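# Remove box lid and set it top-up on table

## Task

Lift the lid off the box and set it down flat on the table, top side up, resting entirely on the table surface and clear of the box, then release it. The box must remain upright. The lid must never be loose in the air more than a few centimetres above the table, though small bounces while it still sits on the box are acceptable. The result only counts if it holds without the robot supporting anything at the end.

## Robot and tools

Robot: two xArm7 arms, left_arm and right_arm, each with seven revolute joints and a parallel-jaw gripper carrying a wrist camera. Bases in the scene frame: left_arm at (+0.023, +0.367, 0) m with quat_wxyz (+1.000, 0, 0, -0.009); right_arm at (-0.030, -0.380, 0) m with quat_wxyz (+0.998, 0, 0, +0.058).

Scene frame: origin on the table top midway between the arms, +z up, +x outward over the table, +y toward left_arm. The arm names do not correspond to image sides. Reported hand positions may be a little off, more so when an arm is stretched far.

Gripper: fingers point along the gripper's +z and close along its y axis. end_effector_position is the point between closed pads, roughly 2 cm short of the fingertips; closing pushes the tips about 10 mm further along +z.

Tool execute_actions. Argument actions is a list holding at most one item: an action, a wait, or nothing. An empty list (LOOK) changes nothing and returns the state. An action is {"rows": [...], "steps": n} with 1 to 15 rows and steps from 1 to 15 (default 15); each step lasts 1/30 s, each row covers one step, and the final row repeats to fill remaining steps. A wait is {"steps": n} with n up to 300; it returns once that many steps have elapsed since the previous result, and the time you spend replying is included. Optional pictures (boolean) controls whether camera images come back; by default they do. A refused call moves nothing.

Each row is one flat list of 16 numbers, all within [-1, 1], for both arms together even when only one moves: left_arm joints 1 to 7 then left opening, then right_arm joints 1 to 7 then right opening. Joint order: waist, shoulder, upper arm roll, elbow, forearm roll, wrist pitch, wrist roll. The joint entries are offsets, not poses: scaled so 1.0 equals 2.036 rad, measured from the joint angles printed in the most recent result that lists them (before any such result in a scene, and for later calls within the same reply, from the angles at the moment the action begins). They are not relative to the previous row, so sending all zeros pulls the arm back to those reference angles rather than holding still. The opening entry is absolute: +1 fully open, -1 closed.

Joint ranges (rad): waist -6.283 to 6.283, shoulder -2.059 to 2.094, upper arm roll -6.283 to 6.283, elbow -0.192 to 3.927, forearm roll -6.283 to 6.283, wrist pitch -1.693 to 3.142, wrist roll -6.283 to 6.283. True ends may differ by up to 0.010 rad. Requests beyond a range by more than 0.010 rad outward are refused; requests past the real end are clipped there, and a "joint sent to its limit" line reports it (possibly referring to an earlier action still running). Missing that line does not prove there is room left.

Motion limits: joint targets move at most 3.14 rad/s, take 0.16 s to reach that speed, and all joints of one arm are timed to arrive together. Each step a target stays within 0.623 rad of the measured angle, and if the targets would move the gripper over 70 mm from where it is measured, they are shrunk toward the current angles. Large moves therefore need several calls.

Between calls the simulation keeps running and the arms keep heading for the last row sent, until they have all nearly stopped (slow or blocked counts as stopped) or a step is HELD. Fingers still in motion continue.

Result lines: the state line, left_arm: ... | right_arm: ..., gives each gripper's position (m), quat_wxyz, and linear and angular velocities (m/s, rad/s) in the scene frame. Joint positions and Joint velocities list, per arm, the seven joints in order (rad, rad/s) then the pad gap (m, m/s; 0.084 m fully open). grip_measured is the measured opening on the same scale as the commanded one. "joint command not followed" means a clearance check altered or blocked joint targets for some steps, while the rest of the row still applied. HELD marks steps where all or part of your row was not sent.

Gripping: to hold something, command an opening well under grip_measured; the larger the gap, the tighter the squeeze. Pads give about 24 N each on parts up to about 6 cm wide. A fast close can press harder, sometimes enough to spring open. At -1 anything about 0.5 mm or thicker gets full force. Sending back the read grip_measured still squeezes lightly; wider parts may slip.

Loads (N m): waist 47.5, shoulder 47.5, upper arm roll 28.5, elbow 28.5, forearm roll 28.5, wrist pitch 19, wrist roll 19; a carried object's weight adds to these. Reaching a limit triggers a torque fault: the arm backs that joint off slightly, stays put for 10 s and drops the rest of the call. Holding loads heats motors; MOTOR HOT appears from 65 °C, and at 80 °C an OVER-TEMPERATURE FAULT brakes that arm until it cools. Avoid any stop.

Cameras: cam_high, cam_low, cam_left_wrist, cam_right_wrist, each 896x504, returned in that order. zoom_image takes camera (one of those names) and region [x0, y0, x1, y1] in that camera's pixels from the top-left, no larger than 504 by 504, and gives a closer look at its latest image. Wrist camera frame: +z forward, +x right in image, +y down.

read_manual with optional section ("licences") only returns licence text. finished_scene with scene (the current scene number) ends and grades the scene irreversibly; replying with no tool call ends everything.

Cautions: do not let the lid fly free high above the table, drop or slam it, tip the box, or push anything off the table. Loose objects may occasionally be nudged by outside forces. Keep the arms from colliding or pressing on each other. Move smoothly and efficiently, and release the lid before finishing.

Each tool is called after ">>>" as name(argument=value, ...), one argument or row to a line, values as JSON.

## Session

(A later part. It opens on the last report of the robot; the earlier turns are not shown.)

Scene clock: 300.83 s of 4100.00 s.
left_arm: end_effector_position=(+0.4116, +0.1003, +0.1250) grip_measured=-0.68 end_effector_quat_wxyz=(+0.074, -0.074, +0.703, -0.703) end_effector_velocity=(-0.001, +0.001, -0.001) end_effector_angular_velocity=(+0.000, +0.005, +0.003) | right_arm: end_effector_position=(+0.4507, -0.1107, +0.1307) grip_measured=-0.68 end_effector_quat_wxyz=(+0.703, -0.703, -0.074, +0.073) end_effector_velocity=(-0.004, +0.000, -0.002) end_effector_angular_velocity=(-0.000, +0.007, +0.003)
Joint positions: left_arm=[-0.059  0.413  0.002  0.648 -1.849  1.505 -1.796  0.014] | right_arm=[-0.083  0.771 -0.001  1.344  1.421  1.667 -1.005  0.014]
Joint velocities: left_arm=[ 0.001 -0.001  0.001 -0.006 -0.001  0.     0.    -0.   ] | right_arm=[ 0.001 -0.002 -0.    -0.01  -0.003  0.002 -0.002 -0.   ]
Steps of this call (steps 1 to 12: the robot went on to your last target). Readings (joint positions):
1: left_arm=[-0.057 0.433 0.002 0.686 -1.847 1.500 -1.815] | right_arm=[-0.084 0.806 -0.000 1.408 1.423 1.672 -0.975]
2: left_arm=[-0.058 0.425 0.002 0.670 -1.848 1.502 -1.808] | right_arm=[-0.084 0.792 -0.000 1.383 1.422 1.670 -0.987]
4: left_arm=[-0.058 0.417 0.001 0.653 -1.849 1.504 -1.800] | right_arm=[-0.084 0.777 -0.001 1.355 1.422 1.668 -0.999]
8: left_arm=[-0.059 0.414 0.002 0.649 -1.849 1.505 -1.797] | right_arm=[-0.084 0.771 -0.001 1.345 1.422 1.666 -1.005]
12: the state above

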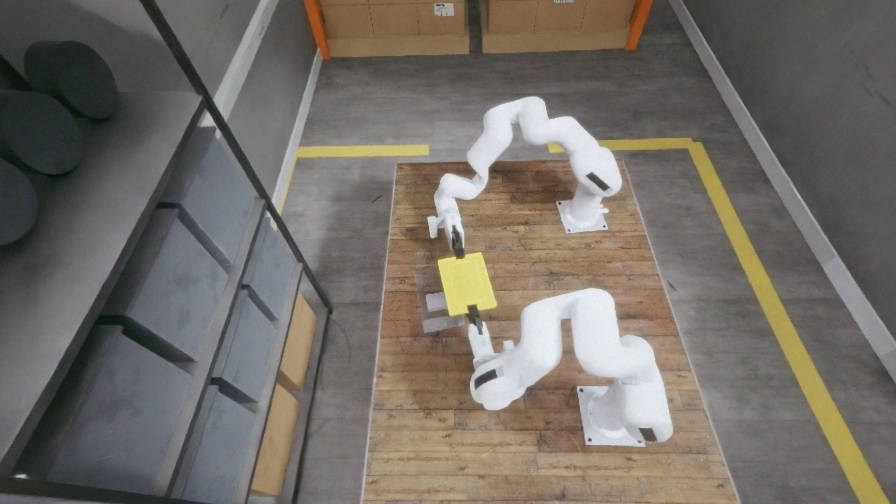

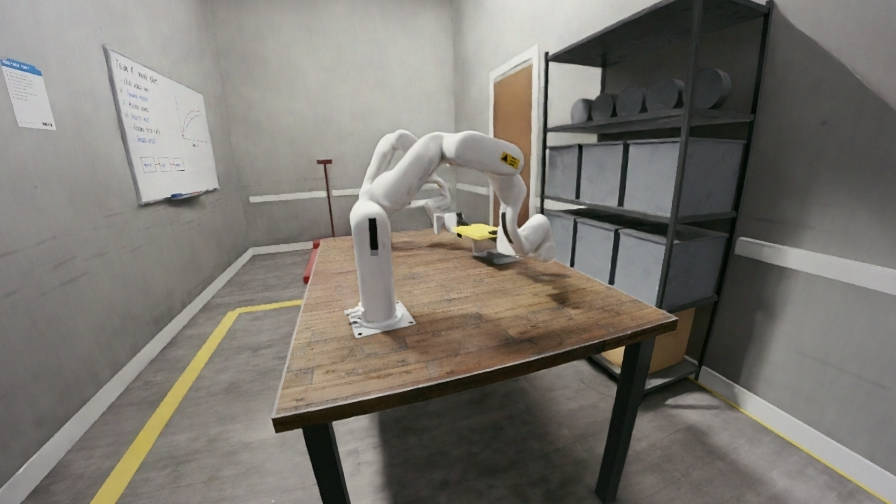

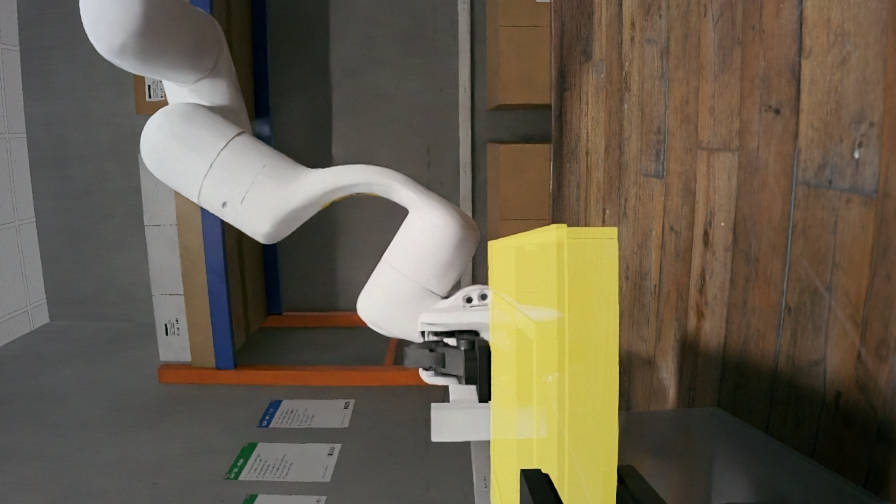

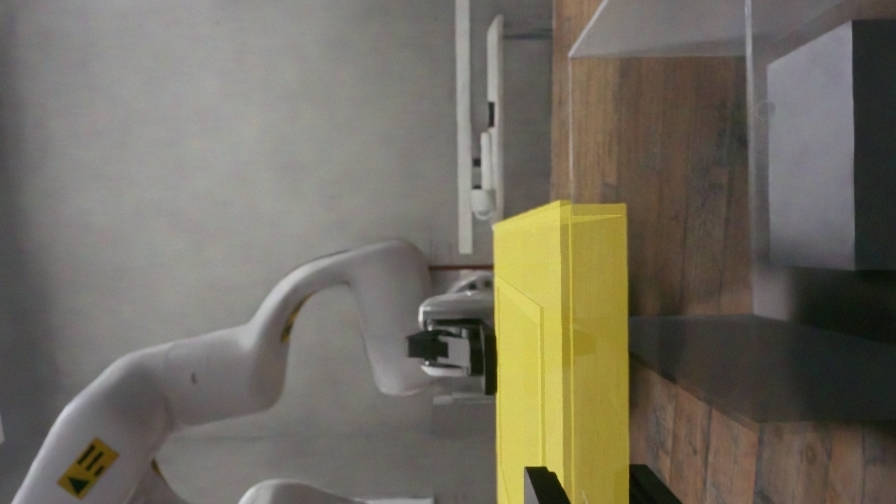

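>>> execute_actions(
  actions=[
    {"rows": [
[-0.0002,-0.0021,0,-0.0043,-0.0004,0.0006,0.0021,-1, 0.0002,-0.0029,0,-0.0055,0,-0.0005,-0.0025,-1],
[-0.0007,-0.0056,0,-0.0114,-0.0009,0.0016,0.0056,-1, 0.0005,-0.0077,0,-0.0145,-0.0001,-0.0013,-0.0067,-1],
[-0.0012,-0.0104,0,-0.0213,-0.0018,0.0029,0.0105,-1, 0.0009,-0.0144,0,-0.0273,-0.0002,-0.0024,-0.0126,-1],
[-0.0019,-0.0160,0,-0.0327,-0.0027,0.0045,0.0160,-1, 0.0014,-0.0221,0,-0.0418,-0.0003,-0.0036,-0.0193,-1],
[-0.0025,-0.0216,0,-0.0441,-0.0037,0.0061,0.0216,-1, 0.0018,-0.0299,0,-0.0563,-0.0005,-0.0049,-0.0260,-1],
[-0.0032,-0.0271,0,-0.0555,-0.0046,0.0076,0.0272,-1, 0.0023,-0.0376,0,-0.0709,-0.0006,-0.0061,-0.0328,-1],
[-0.0039,-0.0327,0,-0.0669,-0.0055,0.0092,0.0328,-1, 0.0028,-0.0453,0,-0.0854,-0.0007,-0.0074,-0.0395,-1],
[-0.0045,-0.0383,0,-0.0783,-0.0065,0.0108,0.0383,-1, 0.0032,-0.0530,0,-0.0999,-0.0008,-0.0086,-0.0462,-1],
[-0.0052,-0.0438,0,-0.0896,-0.0074,0.0123,0.0439,-1, 0.0037,-0.0607,0,-0.1145,-0.0009,-0.0099,-0.0529,-1],
[-0.0058,-0.0494,0,-0.1010,-0.0084,0.0139,0.0495,-1, 0.0042,-0.0684,0,-0.1290,-0.0011,-0.0111,-0.0596,-1],
[-0.0065,-0.0550,0,-0.1124,-0.0093,0.0155,0.0551,-1, 0.0047,-0.0761,0,-0.1435,-0.0012,-0.0124,-0.0664,-1],
[-0.0071,-0.0606,0,-0.1238,-0.0103,0.0171,0.0606,-1, 0.0051,-0.0838,0,-0.1581,-0.0013,-0.0137,-0.0731,-1],
[-0.0076,-0.0647,0,-0.1323,-0.0110,0.0182,0.0648,-1, 0.0055,-0.0896,0,-0.1690,-0.0014,-0.0146,-0.0781,-1],
[-0.0080,-0.0682,0,-0.1395,-0.0116,0.0192,0.0683,-1, 0.0058,-0.0944,0,-0.1781,-0.0015,-0.0154,-0.0823,-1],
[-0.0082,-0.0696,0,-0.1423,-0.0118,0.0196,0.0697,-1, 0.0059,-0.0963,0,-0.1817,-0.0015,-0.0157,-0.0840,-1]
], "steps": 15},
  ],
  pictures=false,
)

>>> execute_actions(
  actions=[
    {"steps": 14},
  ],
)

Scene clock: 330.07 s of 4100.00 s.
left_arm: end_effector_position=(+0.3346, +0.1004, +0.1247) grip_measured=-0.68 end_effector_quat_wxyz=(+0.074, -0.075, +0.703, -0.703) end_effector_velocity=(-0.209, -0.000, -0.000) end_effector_angular_velocity=(+0.001, +0.016, -0.008) | right_arm: end_effector_position=(+0.3743, -0.1103, +0.1291) grip_measured=-0.68 end_effector_quat_wxyz=(+0.703, -0.703, -0.074, +0.074) end_effector_velocity=(-0.216, -0.002, -0.003) end_effector_angular_velocity=(-0.003, +0.006, +0.003)
Joint positions: left_arm=[-0.072  0.298  0.002  0.412 -1.869  1.538 -1.681  0.014] | right_arm=[-0.074  0.613 -0.     1.046  1.419  1.641 -1.143  0.014]
Joint velocities: left_arm=[-0.038 -0.295 -0.007 -0.614 -0.046  0.083  0.292 -0.   ] | right_arm=[ 0.026 -0.416  0.001 -0.786 -0.005 -0.069 -0.358 -0.   ]
Steps of this call (steps 1 to 30: the robot went on to your last target; steps 31 to 90: nothing new was sent; then 25.73 s passed at rest; steps 91 to 105: all 15 steps of this action). Readings (joint positions):
91: left_arm=[-0.058 0.413 0.002 0.647 -1.850 1.505 -1.796] | right_arm=[-0.083 0.770 -0.001 1.342 1.421 1.667 -1.006]
92: left_arm=[-0.058 0.412 0.002 0.646 -1.850 1.505 -1.795] | right_arm=[-0.083 0.769 -0.001 1.341 1.421 1.666 -1.007]
94: left_arm=[-0.059 0.406 0.002 0.634 -1.851 1.507 -1.788] | right_arm=[-0.083 0.761 -0.001 1.325 1.421 1.665 -1.015]
98: left_arm=[-0.063 0.373 0.003 0.568 -1.857 1.516 -1.756] | right_arm=[-0.080 0.717 -0.001 1.243 1.420 1.658 -1.052]
105: the state above

Scene clock: 330.53 s of 4100.00 s.
left_arm: end_effector_position=(+0.3166, +0.1003, +0.1249) grip_measured=-0.68 end_effector_quat_wxyz=(+0.074, -0.075, +0.703, -0.703) end_effector_velocity=(-0.002, +0.000, -0.000) end_effector_angular_velocity=(+0.000, +0.003, +0.001) | right_arm: end_effector_position=(+0.3548, -0.1107, +0.1289) grip_measured=-0.68 end_effector_quat_wxyz=(+0.703, -0.703, -0.074, +0.073) end_effector_velocity=(-0.002, +0.000, -0.001) end_effector_angular_velocity=(-0.000, +0.003, +0.002)
Joint positions: left_arm=[-0.075  0.272  0.001  0.359 -1.873  1.545 -1.654  0.014] | right_arm=[-0.071  0.575 -0.001  0.975  1.419  1.635 -1.176  0.014]
Joint velocities: left_arm=[-0.    -0.003  0.001 -0.006 -0.001  0.     0.    -0.   ] | right_arm=[ 0.001 -0.001 -0.    -0.005 -0.001  0.    -0.001  0.   ]
Steps of this call (steps 1 to 14: the robot went on to your last target). Readings (joint positions):
1: left_arm=[-0.073 0.289 0.002 0.393 -1.870 1.540 -1.672] | right_arm=[-0.073 0.600 -0.000 1.022 1.419 1.639 -1.154]
2: left_arm=[-0.074 0.282 0.002 0.378 -1.871 1.542 -1.665] | right_arm=[-0.072 0.590 -0.000 1.002 1.418 1.637 -1.162]
4: left_arm=[-0.075 0.275 0.001 0.364 -1.872 1.544 -1.658] | right_arm=[-0.072 0.579 -0.001 0.983 1.418 1.636 -1.172]
8: left_arm=[-0.075 0.272 0.001 0.360 -1.873 1.545 -1.655] | right_arm=[-0.071 0.575 -0.001 0.977 1.419 1.635 -1.176]
14: the state above

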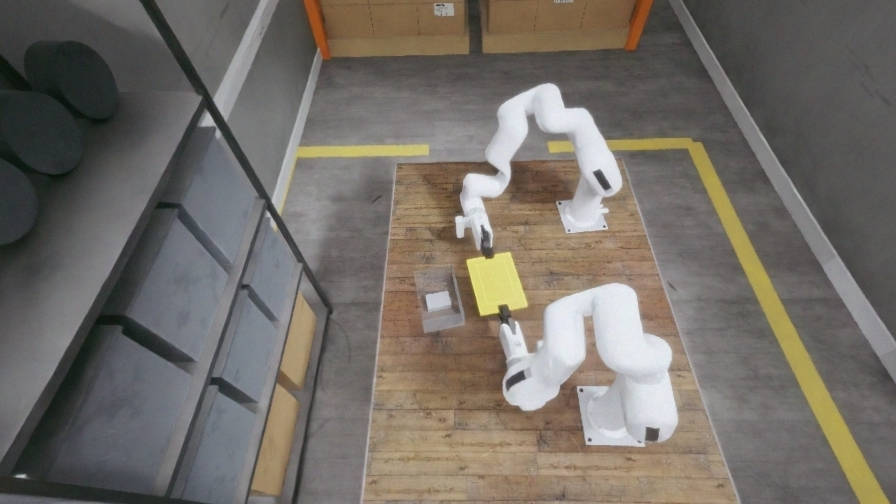

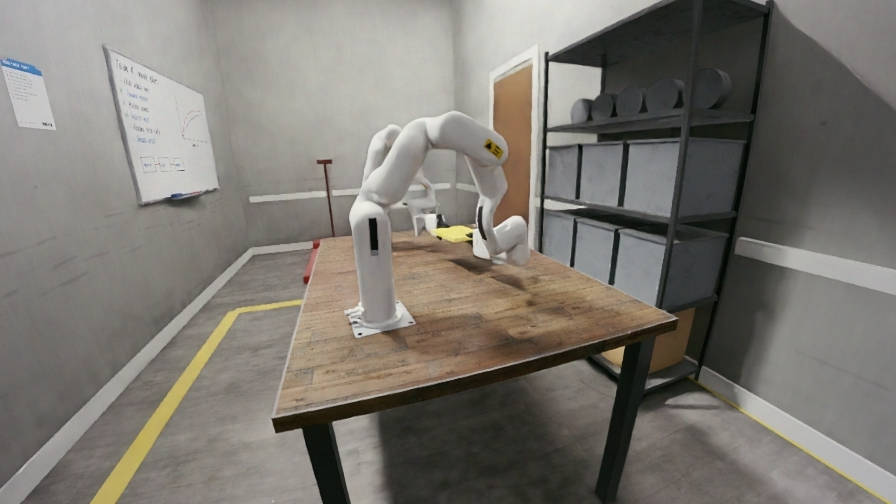

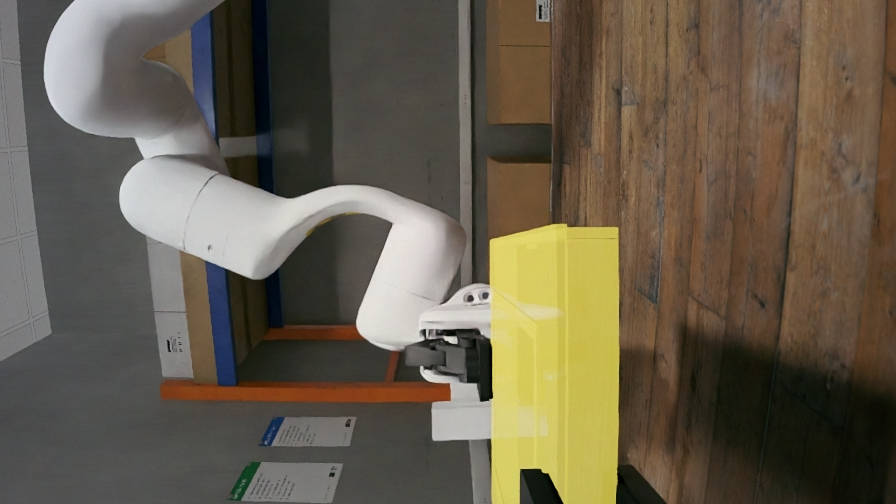

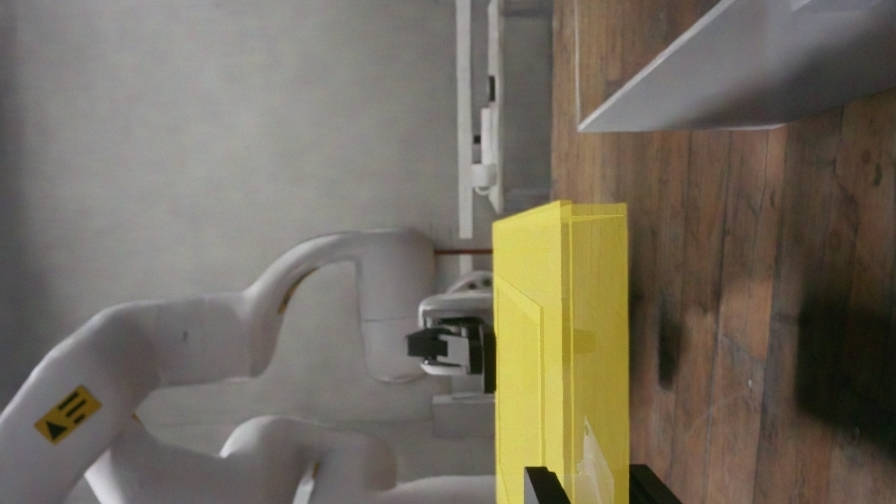

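>>> execute_actions(
  actions=[
    {"rows": [
[0,0,0,0,0,0,0,-0.64, 0,0,0,0,0,0,0,-0.64],
[0,0,0,0,0,0,0,-0.61, 0,0,0,0,0,0,0,-0.61],
[-0.0031,-0.0011,0,0.0004,-0.0021,-0.0067,-0.0014,-0.59, 0.0017,-0.0011,0,-0.0007,-0.0008,-0.0060,0.0007,-0.59],
[-0.0077,-0.0027,0,0.0009,-0.0053,-0.0168,-0.0034,-0.57, 0.0044,-0.0028,0,-0.0018,-0.0020,-0.0151,0.0018,-0.57],
[-0.0139,-0.0049,0,0.0016,-0.0095,-0.0302,-0.0062,-0.55, 0.0079,-0.0050,0,-0.0033,-0.0037,-0.0271,0.0032,-0.55],
[-0.0208,-0.0073,0,0.0024,-0.0142,-0.0454,-0.0093,-0.53, 0.0118,-0.0074,0,-0.0049,-0.0055,-0.0407,0.0048,-0.53],
[-0.0278,-0.0097,0,0.0032,-0.0189,-0.0605,-0.0124,-0.51, 0.0157,-0.0099,0,-0.0066,-0.0073,-0.0543,0.0064,-0.51],
[-0.0347,-0.0122,0,0.0040,-0.0237,-0.0756,-0.0155,-0.49, 0.0197,-0.0124,0,-0.0082,-0.0092,-0.0679,0.0080,-0.49],
[-0.0416,-0.0146,0,0.0048,-0.0284,-0.0907,-0.0186,-0.47, 0.0236,-0.0149,0,-0.0098,-0.0110,-0.0814,0.0096,-0.47],
[-0.0486,-0.0170,0,0.0055,-0.0331,-0.1058,-0.0217,-0.46, 0.0275,-0.0173,0,-0.0115,-0.0129,-0.0950,0.0112,-0.46],
[-0.0555,-0.0194,0,0.0063,-0.0379,-0.1210,-0.0248,-0.45, 0.0315,-0.0198,0,-0.0131,-0.0147,-0.1086,0.0127,-0.45],
[-0.0625,-0.0219,0,0.0071,-0.0426,-0.1361,-0.0279,-0.44, 0.0354,-0.0223,0,-0.0147,-0.0165,-0.1221,0.0143,-0.44],
[-0.0686,-0.0240,0,0.0078,-0.0468,-0.1495,-0.0306,-0.43, 0.0389,-0.0245,0,-0.0162,-0.0182,-0.1342,0.0158,-0.43],
[-0.0740,-0.0259,0,0.0084,-0.0505,-0.1613,-0.0330,-0.42, 0.0420,-0.0264,0,-0.0175,-0.0196,-0.1448,0.0170,-0.42],
[-0.0771,-0.0270,0,0.0088,-0.0526,-0.1680,-0.0344,-0.42, 0.0437,-0.0275,0,-0.0182,-0.0204,-0.1508,0.0177,-0.42]
], "steps": 15},
  ],
  pictures=false,
)

>>> execute_actions(
  actions=[
    {"steps": 14},
  ],
)

Scene clock: 399.70 s of 4100.00 s.
left_arm: end_effector_position=(+0.3173, +0.0952, +0.0826) grip_measured=-0.45 end_effector_quat_wxyz=(+0.064, -0.081, +0.778, -0.620) end_effector_velocity=(-0.003, -0.007, -0.126) end_effector_angular_velocity=(+0.715, +0.142, +0.004) | right_arm: end_effector_position=(+0.3532, -0.1056, +0.0866) grip_measured=-0.45 end_effector_quat_wxyz=(-0.620, +0.778, +0.081, -0.066) end_effector_velocity=(-0.001, +0.005, -0.128) end_effector_angular_velocity=(-0.716, -0.180, +0.005)
Joint positions: left_arm=[-0.191  0.231  0.002  0.372 -1.952  1.292 -1.706  0.024] | right_arm=[-0.005  0.533 -0.001  0.947  1.388  1.406 -1.15   0.024]
Joint velocities: left_arm=[-0.398 -0.137 -0.01   0.046 -0.266 -0.846 -0.173  0.008] | right_arm=[ 0.227 -0.14   0.006 -0.091 -0.102 -0.76   0.089  0.008]
Steps of this call (steps 1 to 30: the robot went on to your last target; steps 31 to 90: nothing new was sent; then 65.67 s passed at rest; steps 91 to 105: all 15 steps of this action). Readings (joint positions):
91: left_arm=[-0.075 0.271 0.002 0.358 -1.874 1.545 -1.654] | right_arm=[-0.071 0.575 -0.001 0.974 1.418 1.635 -1.176]
92: left_arm=[-0.075 0.272 0.002 0.358 -1.873 1.545 -1.654] | right_arm=[-0.071 0.575 -0.001 0.974 1.418 1.635 -1.176]
94: left_arm=[-0.076 0.271 0.002 0.359 -1.875 1.542 -1.655] | right_arm=[-0.071 0.574 -0.001 0.974 1.418 1.632 -1.176]
98: left_arm=[-0.100 0.263 0.006 0.361 -1.892 1.485 -1.666] | right_arm=[-0.060 0.565 -0.009 0.969 1.411 1.580 -1.170]
105: the state above

Scene clock: 400.17 s of 4100.00 s.
left_arm: end_effector_position=(+0.3173, +0.0956, +0.0698) grip_measured=-0.44 end_effector_quat_wxyz=(+0.062, -0.085, +0.801, -0.590) end_effector_velocity=(-0.000, -0.000, +0.000) end_effector_angular_velocity=(+0.001, -0.001, -0.001) | right_arm: end_effector_position=(+0.3537, -0.1063, +0.0736) grip_measured=-0.44 end_effector_quat_wxyz=(-0.590, +0.801, +0.084, -0.061) end_effector_velocity=(-0.000, +0.001, +0.000) end_effector_angular_velocity=(-0.001, -0.001, +0.002)
Joint positions: left_arm=[-0.232  0.217  0.002  0.377 -1.98   1.203 -1.724  0.025] | right_arm=[ 0.017  0.519 -0.001  0.938  1.377  1.328 -1.14   0.025]
Joint velocities: left_arm=[-0.001 -0.001 -0.001 -0.    -0.001 -0.002  0.     0.   ] | right_arm=[ 0.001 -0.001  0.001  0.001 -0.    -0.001  0.     0.   ]
Steps of this call (steps 1 to 14: the robot went on to your last target). Readings (joint positions):
1: left_arm=[-0.204 0.227 0.002 0.373 -1.961 1.265 -1.712] | right_arm=[0.002 0.528 -0.001 0.944 1.384 1.382 -1.147]
2: left_arm=[-0.214 0.223 0.001 0.375 -1.968 1.243 -1.716] | right_arm=[0.008 0.525 -0.001 0.942 1.382 1.362 -1.144]
4: left_arm=[-0.227 0.219 0.001 0.376 -1.976 1.217 -1.722] | right_arm=[0.015 0.521 -0.000 0.939 1.379 1.339 -1.142]
8: left_arm=[-0.231 0.217 0.002 0.377 -1.980 1.205 -1.724] | right_arm=[0.017 0.519 -0.001 0.938 1.377 1.329 -1.141]
14: the state above

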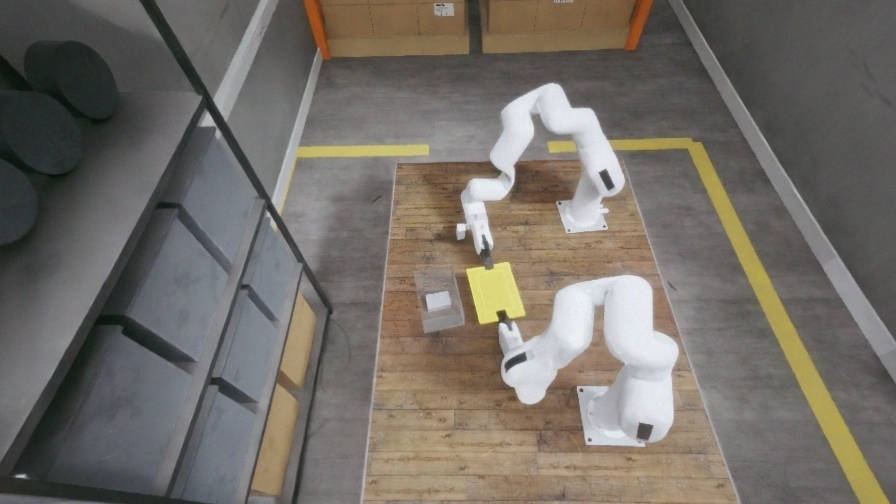

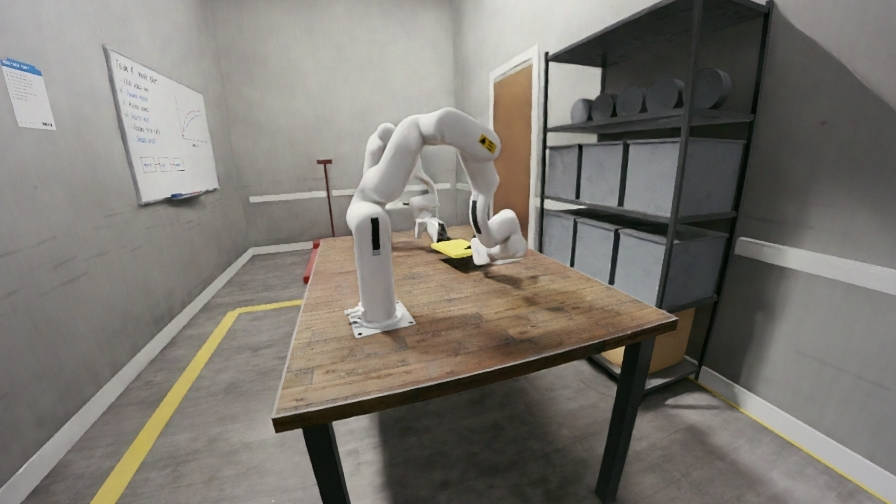

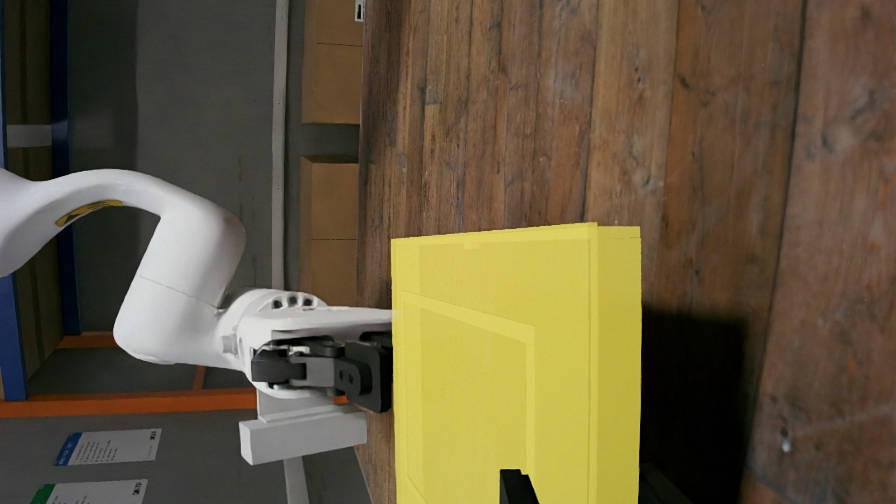

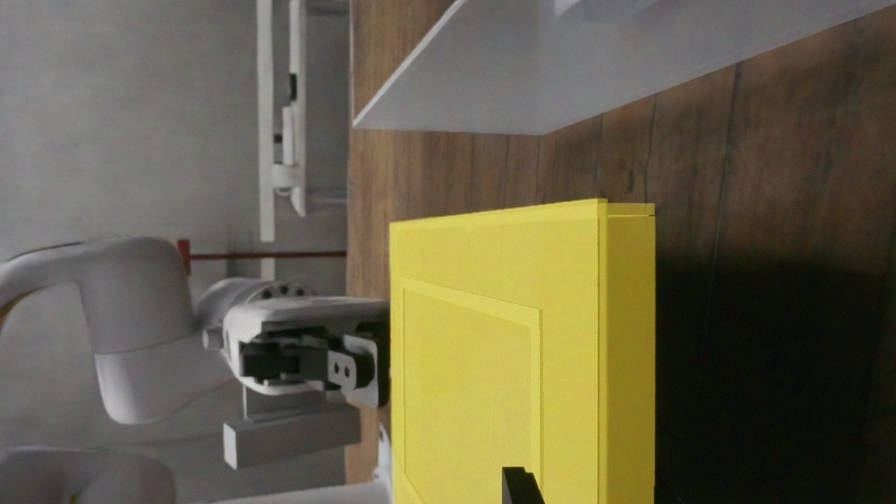

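>>> execute_actions(
  actions=[
    {"rows": [
[-0.0035,-0.0016,0,0.0009,-0.0008,-0.0062,-0.0030,-0.41, 0.0022,-0.0018,0,-0.0008,-0.0009,-0.0047,0.0022,-0.41],
[-0.0093,-0.0042,0,0.0023,-0.0022,-0.0166,-0.0079,-0.39, 0.0059,-0.0047,0,-0.0021,-0.0024,-0.0127,0.0060,-0.39],
[-0.0174,-0.0078,0,0.0044,-0.0041,-0.0311,-0.0149,-0.37, 0.0111,-0.0088,0,-0.0039,-0.0046,-0.0237,0.0112,-0.37],
[-0.0267,-0.0120,0,0.0067,-0.0062,-0.0477,-0.0228,-0.35, 0.0171,-0.0135,0,-0.0060,-0.0070,-0.0364,0.0172,-0.35],
[-0.0359,-0.0162,0,0.0090,-0.0084,-0.0643,-0.0308,-0.32, 0.0230,-0.0182,0,-0.0081,-0.0095,-0.0490,0.0232,-0.32],
[-0.0452,-0.0203,0,0.0113,-0.0105,-0.0809,-0.0387,-0.30, 0.0289,-0.0229,0,-0.0101,-0.0119,-0.0617,0.0292,-0.30],
[-0.0545,-0.0245,0,0.0136,-0.0127,-0.0975,-0.0466,-0.27, 0.0349,-0.0276,0,-0.0122,-0.0143,-0.0744,0.0352,-0.27],
[-0.0637,-0.0287,0,0.0160,-0.0149,-0.1141,-0.0546,-0.24, 0.0408,-0.0323,0,-0.0143,-0.0168,-0.0870,0.0412,-0.24],
[-0.0730,-0.0328,0,0.0183,-0.0170,-0.1307,-0.0625,-0.22, 0.0467,-0.0370,0,-0.0164,-0.0192,-0.0997,0.0472,-0.22],
[-0.0823,-0.0370,0,0.0206,-0.0192,-0.1473,-0.0704,-0.19, 0.0527,-0.0417,0,-0.0185,-0.0217,-0.1123,0.0532,-0.19],
[-0.0916,-0.0412,0,0.0229,-0.0213,-0.1639,-0.0784,-0.17, 0.0586,-0.0464,0,-0.0205,-0.0241,-0.1250,0.0592,-0.17],
[-0.1008,-0.0453,0,0.0252,-0.0235,-0.1805,-0.0863,-0.14, 0.0646,-0.0511,0,-0.0226,-0.0265,-0.1376,0.0652,-0.14],
[-0.1078,-0.0485,0,0.0270,-0.0251,-0.1930,-0.0923,-0.12, 0.0690,-0.0546,0,-0.0242,-0.0284,-0.1471,0.0697,-0.12],
[-0.1136,-0.0511,0,0.0284,-0.0265,-0.2034,-0.0972,-0.11, 0.0727,-0.0575,0,-0.0255,-0.0299,-0.1550,0.0734,-0.11],
[-0.1159,-0.0521,0,0.0290,-0.0270,-0.2075,-0.0992,-0.10, 0.0742,-0.0587,0,-0.0260,-0.0305,-0.1582,0.0749,-0.10]
], "steps": 15},
  ],
  pictures=false,
)

>>> execute_actions(
  actions=[
    {"steps": 14},
  ],
)

Scene clock: 434.83 s of 4100.00 s.
left_arm: end_effector_position=(+0.3185, +0.0867, +0.0515) grip_measured=-0.14 end_effector_quat_wxyz=(+0.047, -0.089, +0.868, -0.486) end_effector_velocity=(+0.010, -0.018, -0.016) end_effector_angular_velocity=(+0.608, +0.076, +0.058) | right_arm: end_effector_position=(+0.3504, -0.0972, +0.0559) grip_measured=-0.14 end_effector_quat_wxyz=(-0.484, +0.869, +0.092, -0.055) end_effector_velocity=(+0.004, +0.016, -0.024) end_effector_angular_velocity=(-0.596, -0.192, -0.024)
Joint positions: left_arm=[-0.42   0.132  0.001  0.424 -2.024  0.867 -1.885  0.038] | right_arm=[ 0.14   0.422 -0.     0.895  1.327  1.067 -1.017  0.038]
Joint velocities: left_arm=[-0.506 -0.229 -0.004  0.128 -0.118 -0.894 -0.427  0.019] | right_arm=[ 0.319 -0.253  0.004 -0.109 -0.13  -0.669  0.316  0.019]
Steps of this call (steps 1 to 30: the robot went on to your last target; steps 31 to 90: nothing new was sent; then 31.17 s passed at rest; steps 91 to 105: all 15 steps of this action). Readings (joint positions):
91: left_arm=[-0.232 0.217 0.001 0.377 -1.980 1.203 -1.724] | right_arm=[0.018 0.519 -0.001 0.938 1.377 1.327 -1.140]
92: left_arm=[-0.234 0.216 0.002 0.377 -1.981 1.200 -1.726] | right_arm=[0.018 0.518 -0.001 0.937 1.377 1.325 -1.139]
94: left_arm=[-0.244 0.212 0.002 0.379 -1.983 1.181 -1.735] | right_arm=[0.025 0.513 -0.002 0.935 1.374 1.310 -1.132]
98: left_arm=[-0.295 0.189 0.002 0.392 -1.995 1.090 -1.778] | right_arm=[0.059 0.486 -0.001 0.923 1.360 1.238 -1.098]
105: the state above

Scene clock: 435.30 s of 4100.00 s.
left_arm: end_effector_position=(+0.3195, +0.0863, +0.0499) grip_measured=-0.11 end_effector_quat_wxyz=(+0.049, -0.094, +0.882, -0.459) end_effector_velocity=(-0.000, -0.000, +0.000) end_effector_angular_velocity=(+0.002, -0.001, -0.001) | right_arm: end_effector_position=(+0.3517, -0.0973, +0.0534) grip_measured=-0.11 end_effector_quat_wxyz=(-0.459, +0.882, +0.092, -0.048) end_effector_velocity=(+0.001, +0.001, +0.001) end_effector_angular_velocity=(-0.000, -0.004, +0.001)
Joint positions: left_arm=[-0.467  0.111  0.002  0.435 -2.035  0.781 -1.926  0.039] | right_arm=[ 0.168  0.4   -0.001  0.885  1.315  1.006 -0.988  0.039]
Joint velocities: left_arm=[-0.002 -0.001 -0.001 -0.    -0.001 -0.003 -0.     0.   ] | right_arm=[ 0.001 -0.002  0.     0.001 -0.    -0.002  0.001  0.   ]
Steps of this call (steps 1 to 14: the robot went on to your last target). Readings (joint positions):
1: left_arm=[-0.436 0.125 0.001 0.428 -2.028 0.839 -1.898] | right_arm=[0.150 0.414 -0.000 0.892 1.323 1.047 -1.007]
2: left_arm=[-0.449 0.119 0.001 0.431 -2.031 0.817 -1.909] | right_arm=[0.158 0.408 0.000 0.889 1.320 1.031 -1.000]
4: left_arm=[-0.462 0.113 0.001 0.435 -2.034 0.793 -1.920] | right_arm=[0.165 0.402 0.000 0.887 1.317 1.015 -0.992]
8: left_arm=[-0.467 0.111 0.002 0.435 -2.035 0.782 -1.925] | right_arm=[0.167 0.400 -0.002 0.885 1.315 1.007 -0.988]
14: the state above

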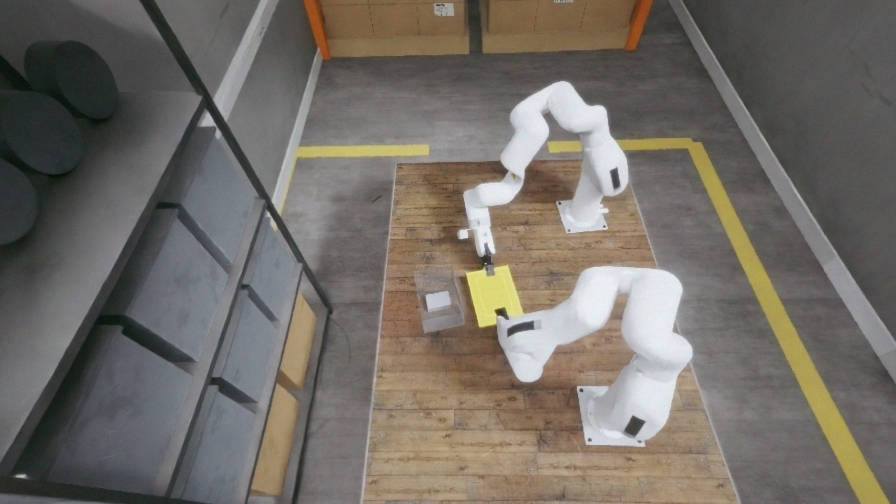

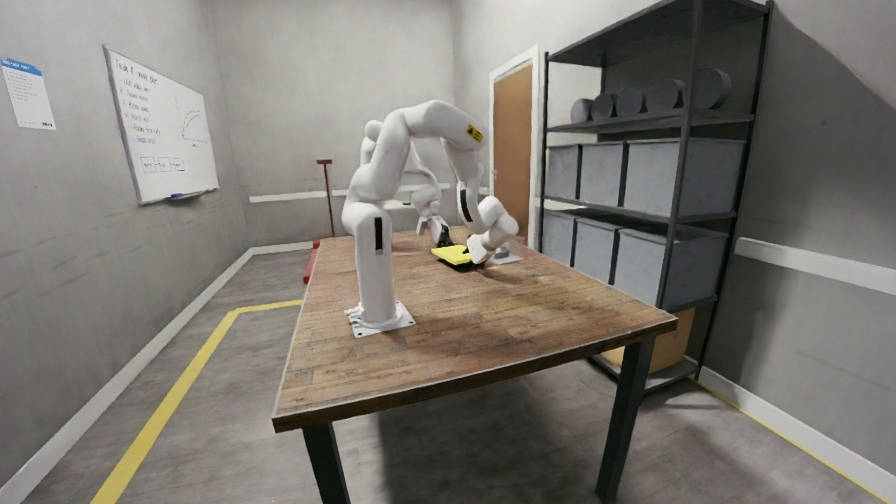

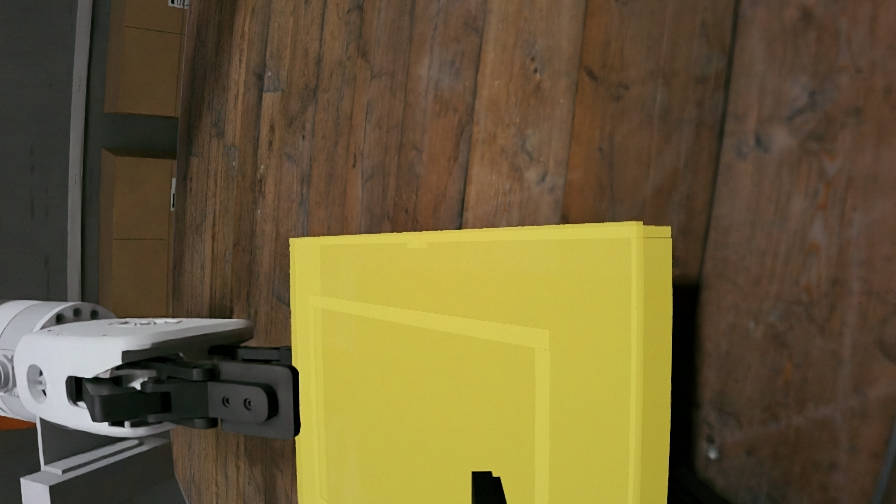

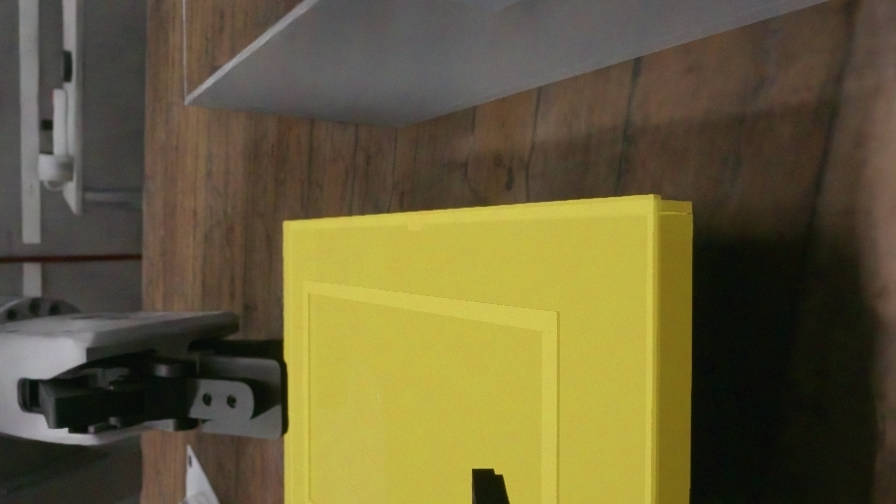

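Lid still resting level on lower fingers. Slowly opening.

>>> execute_actions(
  actions=[
    {"rows": [
[0,0,0,0,0,0,0,-0.06, 0,0,0,0,0,0,0,-0.06],
[0,0,0,0,0,0,0,-0.01, 0,0,0,0,0,0,0,-0.01],
[0,0,0,0,0,0,0,0.04, 0,0,0,0,0,0,0,0.04],
[0,0,0,0,0,0,0,0.09, 0,0,0,0,0,0,0,0.09],
[0,0,0,0,0,0,0,0.14, 0,0,0,0,0,0,0,0.14],
[0,0,0,0,0,0,0,0.19, 0,0,0,0,0,0,0,0.19],
[0,0,0,0,0,0,0,0.24, 0,0,0,0,0,0,0,0.24],
[0,0,0,0,0,0,0,0.29, 0,0,0,0,0,0,0,0.29],
[0,0,0,0,0,0,0,0.34, 0,0,0,0,0,0,0,0.34],
[0,0,0,0,0,0,0,0.39, 0,0,0,0,0,0,0,0.39],
[0,0,0,0,0,0,0,0.44, 0,0,0,0,0,0,0,0.44],
[0,0,0,0,0,0,0,0.49, 0,0,0,0,0,0,0,0.49],
[0,0,0,0,0,0,0,0.53, 0,0,0,0,0,0,0,0.53],
[0,0,0,0,0,0,0,0.57, 0,0,0,0,0,0,0,0.57],
[0,0,0,0,0,0,0,0.60, 0,0,0,0,0,0,0,0.60]
], "steps": 15},
  ],
  pictures=false,
)

>>> execute_actions(
  actions=[
    {"rows": [
[0,0,0,0,0,0,0,0.63, 0,0,0,0,0,0,0,0.63],
[0,0,0,0,0,0,0,0.66, 0,0,0,0,0,0,0,0.66],
[0,0,0,0,0,0,0,0.69, 0,0,0,0,0,0,0,0.69],
[0,0,0,0,0,0,0,0.72, 0,0,0,0,0,0,0,0.72],
[0,0,0,0,0,0,0,0.75, 0,0,0,0,0,0,0,0.75],
[0,0,0,0,0,0,0,0.78, 0,0,0,0,0,0,0,0.78],
[0,0,0,0,0,0,0,0.81, 0,0,0,0,0,0,0,0.81],
[0,0,0,0,0,0,0,0.85, 0,0,0,0,0,0,0,0.85]
], "steps": 15},
  ],
)

Scene clock: 445.67 s of 4100.00 s.
left_arm: end_effector_position=(+0.3195, +0.0863, +0.0499) grip_measured=+0.53 end_effector_quat_wxyz=(+0.049, -0.094, +0.882, -0.459) end_effector_velocity=(+0.000, -0.001, +0.001) end_effector_angular_velocity=(-0.004, +0.001, +0.001) | right_arm: end_effector_position=(+0.3517, -0.0972, +0.0535) grip_measured=+0.53 end_effector_quat_wxyz=(-0.459, +0.882, +0.092, -0.048) end_effector_velocity=(+0.000, +0.000, +0.000) end_effector_angular_velocity=(-0.000, -0.001, +0.000)
Joint positions: left_arm=[-0.467  0.111  0.002  0.435 -2.035  0.781 -1.926  0.066] | right_arm=[ 0.168  0.4   -0.001  0.885  1.315  1.006 -0.988  0.066]
Joint velocities: left_arm=[-0.    -0.     0.     0.    -0.001  0.003 -0.001  0.046] | right_arm=[ 0.    -0.     0.     0.001 -0.    -0.     0.     0.046]
Steps of this call (steps 1 to 30: the robot went on to your last target; steps 31 to 90: nothing new was sent; then 6.87 s passed at rest; steps 91 to 105: all 15 steps of this action). Readings (joint positions):
91: left_arm=[-0.468 0.111 0.002 0.436 -2.035 0.781 -1.926] | right_arm=[0.168 0.399 -0.001 0.885 1.315 1.006 -0.988]
92: left_arm=[-0.468 0.111 0.002 0.436 -2.035 0.781 -1.926] | right_arm=[0.168 0.399 -0.001 0.885 1.315 1.006 -0.988]
94: left_arm=[-0.468 0.111 0.002 0.436 -2.035 0.781 -1.926] | right_arm=[0.168 0.400 -0.001 0.885 1.315 1.006 -0.988]
98: left_arm=[-0.467 0.111 0.002 0.435 -2.035 0.781 -1.926] | right_arm=[0.168 0.400 -0.001 0.885 1.315 1.006 -0.988]
105: the state above

Scene clock: 446.17 s of 4100.00 s.
left_arm: end_effector_position=(+0.3195, +0.0863, +0.0499) grip_measured=+0.85 end_effector_quat_wxyz=(+0.049, -0.094, +0.882, -0.459) end_effector_velocity=(-0.001, +0.000, -0.000) end_effector_angular_velocity=(+0.000, +0.001, +0.000) | right_arm: end_effector_position=(+0.3517, -0.0972, +0.0535) grip_measured=+0.85 end_effector_quat_wxyz=(-0.459, +0.882, +0.092, -0.048) end_effector_velocity=(-0.000, -0.000, -0.000) end_effector_angular_velocity=(-0.001, +0.001, -0.000)
Joint positions: left_arm=[-0.467  0.111  0.002  0.435 -2.035  0.781 -1.926  0.078] | right_arm=[ 0.168  0.4   -0.001  0.885  1.315  1.006 -0.988  0.078]
Joint velocities: left_arm=[ 0.     0.    -0.    -0.001 -0.     0.     0.     0.001] | right_arm=[-0.     0.001 -0.    -0.001  0.    -0.     0.     0.001]
Steps of this call (steps 1 to 15: all 15 steps of this action). Readings (joint positions):
1: left_arm=[-0.467 0.111 0.002 0.435 -2.035 0.781 -1.926] | right_arm=[0.168 0.400 -0.001 0.885 1.315 1.006 -0.988]
2: left_arm=[-0.467 0.111 0.002 0.435 -2.035 0.781 -1.926] | right_arm=[0.168 0.400 -0.001 0.885 1.315 1.006 -0.988]
4: left_arm=[-0.467 0.111 0.002 0.435 -2.035 0.781 -1.926] | right_arm=[0.168 0.400 -0.001 0.885 1.315 1.006 -0.988]
8: left_arm=[-0.467 0.111 0.002 0.435 -2.035 0.781 -1.926] | right_arm=[0.168 0.400 -0.001 0.885 1.315 1.006 -0.988]
15: the state above

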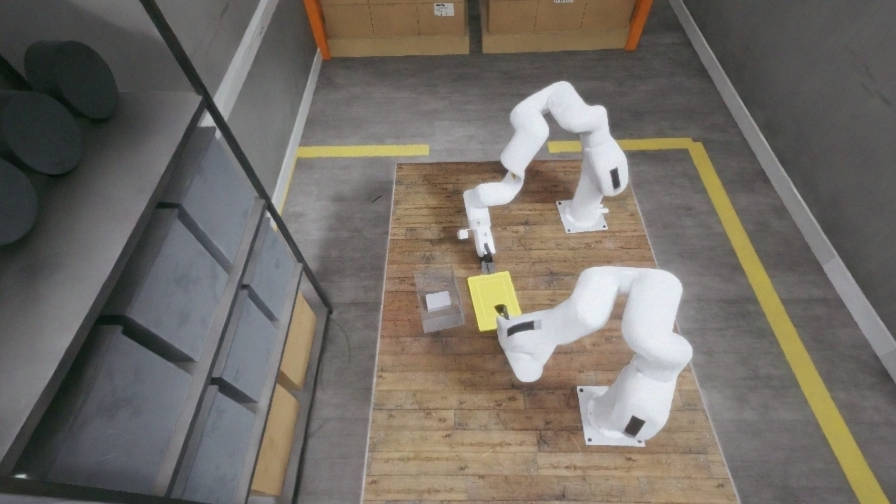

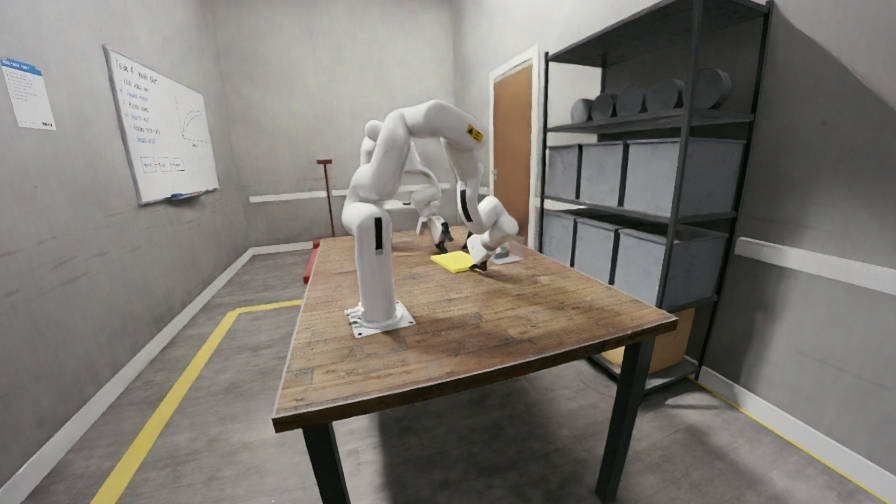

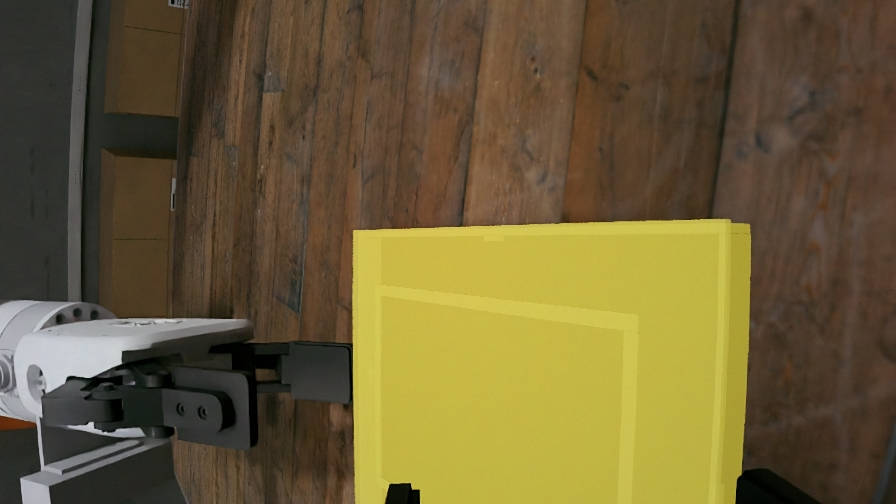

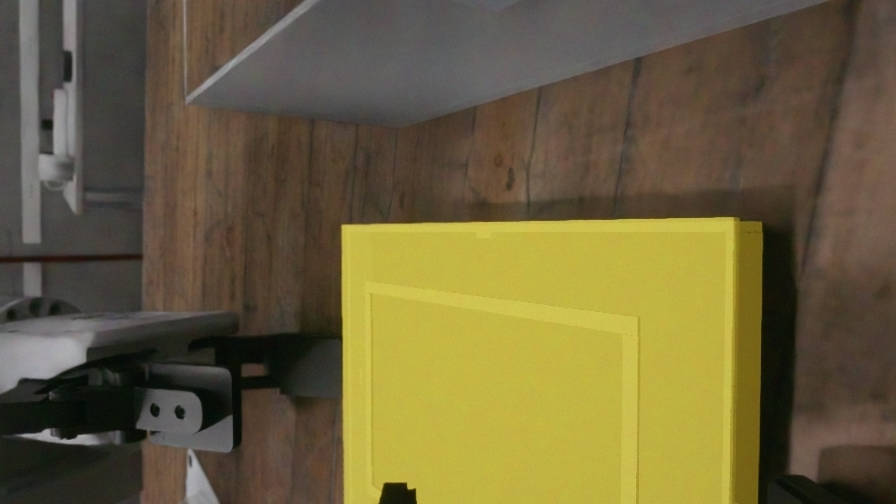

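>>> execute_actions(
  actions=[
    {"rows": [
[0.003,0,0,0,0,0,0,0.85, -0.002,0,0,0,0,0,0,0.85],
[0.008,0,0,0,0,0,0,0.85, -0.005,0,0,0,0,0,0,0.85],
[0.015,0,0,0,0,0,0,0.85, -0.010,0,0,0,0,0,0,0.85],
[0.023,-0.002,0,0,0,0,0,0.85, -0.016,-0.002,0,0,0,0,0,0.85],
[0.031,-0.005,0,0,0,0,0,0.85, -0.022,-0.005,0,0,0,0,0,0.85],
[0.039,-0.009,0,0,0,0,0,0.85, -0.028,-0.009,0,0,0,0,0,0.85],
[0.046,-0.014,0,0,0,0,0,0.85, -0.033,-0.014,0,0,0,0,0,0.85],
[0.052,-0.018,0,0,0,0,0,0.85, -0.037,-0.018,0,0,0,0,0,0.85],
[0.057,-0.022,0,0,0,0,0,0.85, -0.039,-0.022,0,0,0,0,0,0.85],
[0.06,-0.025,0,0,0,0,0,0.85, -0.04,-0.025,0,0,0,0,0,0.85]
], "steps": 15},
  ],
)

Scene clock: 457.90 s of 4100.00 s.
left_arm: end_effector_position=(+0.3610, +0.1202, +0.0699) grip_measured=+0.85 end_effector_quat_wxyz=(+0.095, -0.137, +0.869, -0.467) end_effector_velocity=(+0.004, +0.007, +0.007) end_effector_angular_velocity=(-0.008, -0.013, +0.020) | right_arm: end_effector_position=(+0.3841, -0.1272, +0.0763) grip_measured=+0.85 end_effector_quat_wxyz=(-0.464, +0.883, +0.068, -0.006) end_effector_velocity=(-0.011, +0.011, +0.007) end_effector_angular_velocity=(+0.016, +0.000, +0.026)
Joint positions: left_arm=[-0.348  0.062  0.003  0.436 -2.035  0.781 -1.926  0.078] | right_arm=[ 0.087  0.35  -0.002  0.886  1.315  1.006 -0.988  0.078]
Joint velocities: left_arm=[ 0.038 -0.027 -0.017 -0.013  0.001  0.002 -0.    -0.   ] | right_arm=[-0.007 -0.021  0.03  -0.017 -0.001  0.007 -0.    -0.   ]
Steps of this call (steps 1 to 15: the robot went on to your last target; steps 16 to 90: nothing new was sent; then 8.23 s passed at rest; steps 91 to 105: all 15 steps of this action). Readings (joint positions):
91: left_arm=[-0.467 0.111 0.002 0.435 -2.035 0.781 -1.926] | right_arm=[0.168 0.400 -0.001 0.885 1.315 1.006 -0.988]
92: left_arm=[-0.466 0.111 0.002 0.435 -2.035 0.781 -1.926] | right_arm=[0.167 0.400 -0.001 0.885 1.315 1.006 -0.988]
94: left_arm=[-0.457 0.111 0.001 0.435 -2.035 0.781 -1.926] | right_arm=[0.161 0.400 -0.000 0.885 1.315 1.006 -0.988]
98: left_arm=[-0.409 0.100 0.002 0.435 -2.035 0.781 -1.926] | right_arm=[0.126 0.388 -0.001 0.884 1.315 1.006 -0.988]
105: the state above

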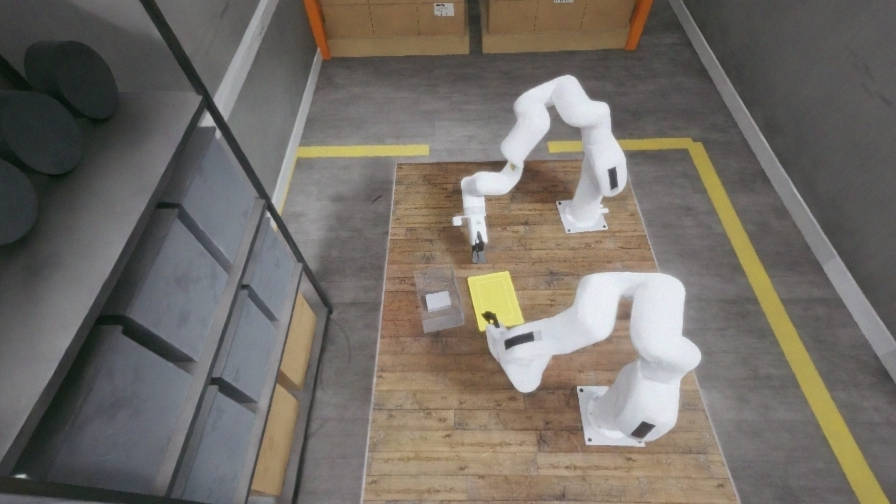

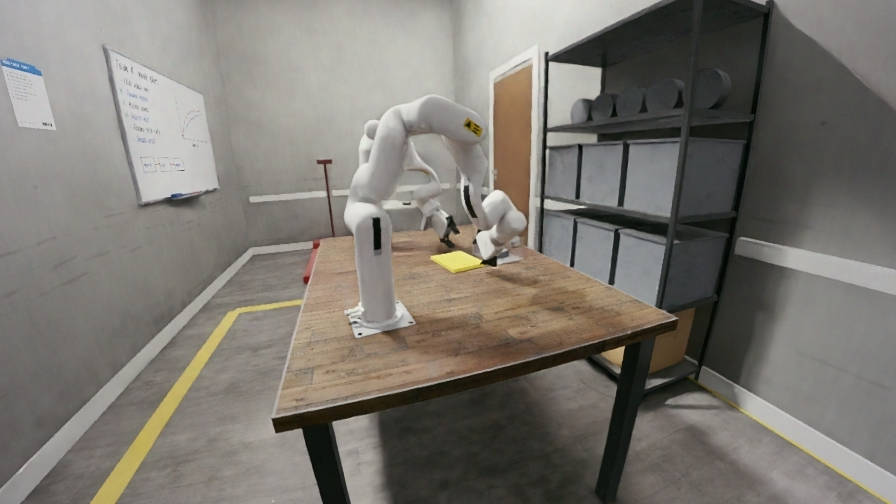

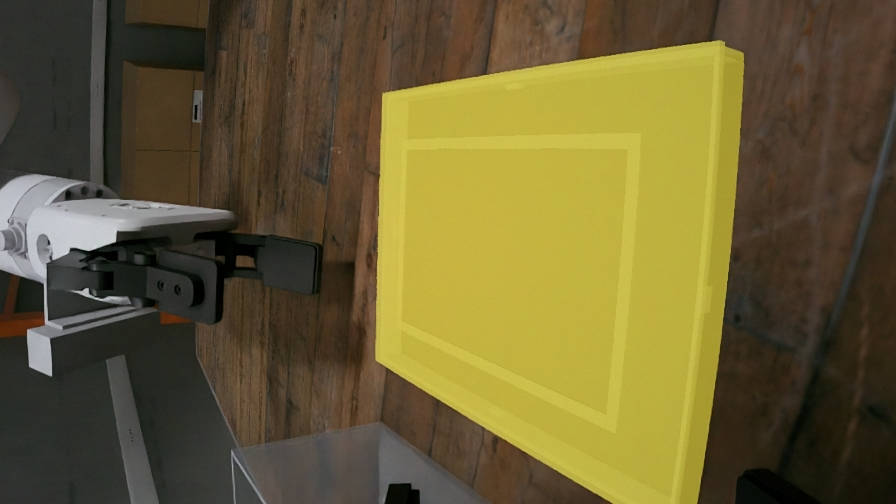

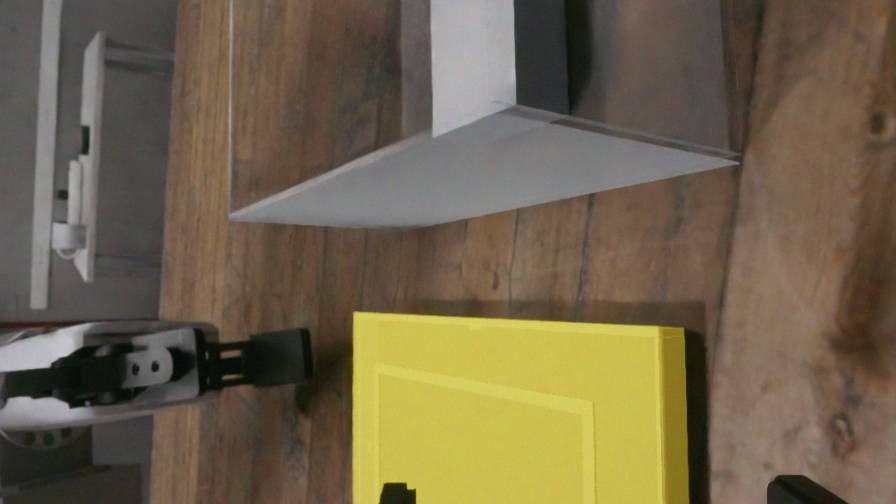

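>>> finished_scene(
  scene=2,
)

The scene is finished: the task was done.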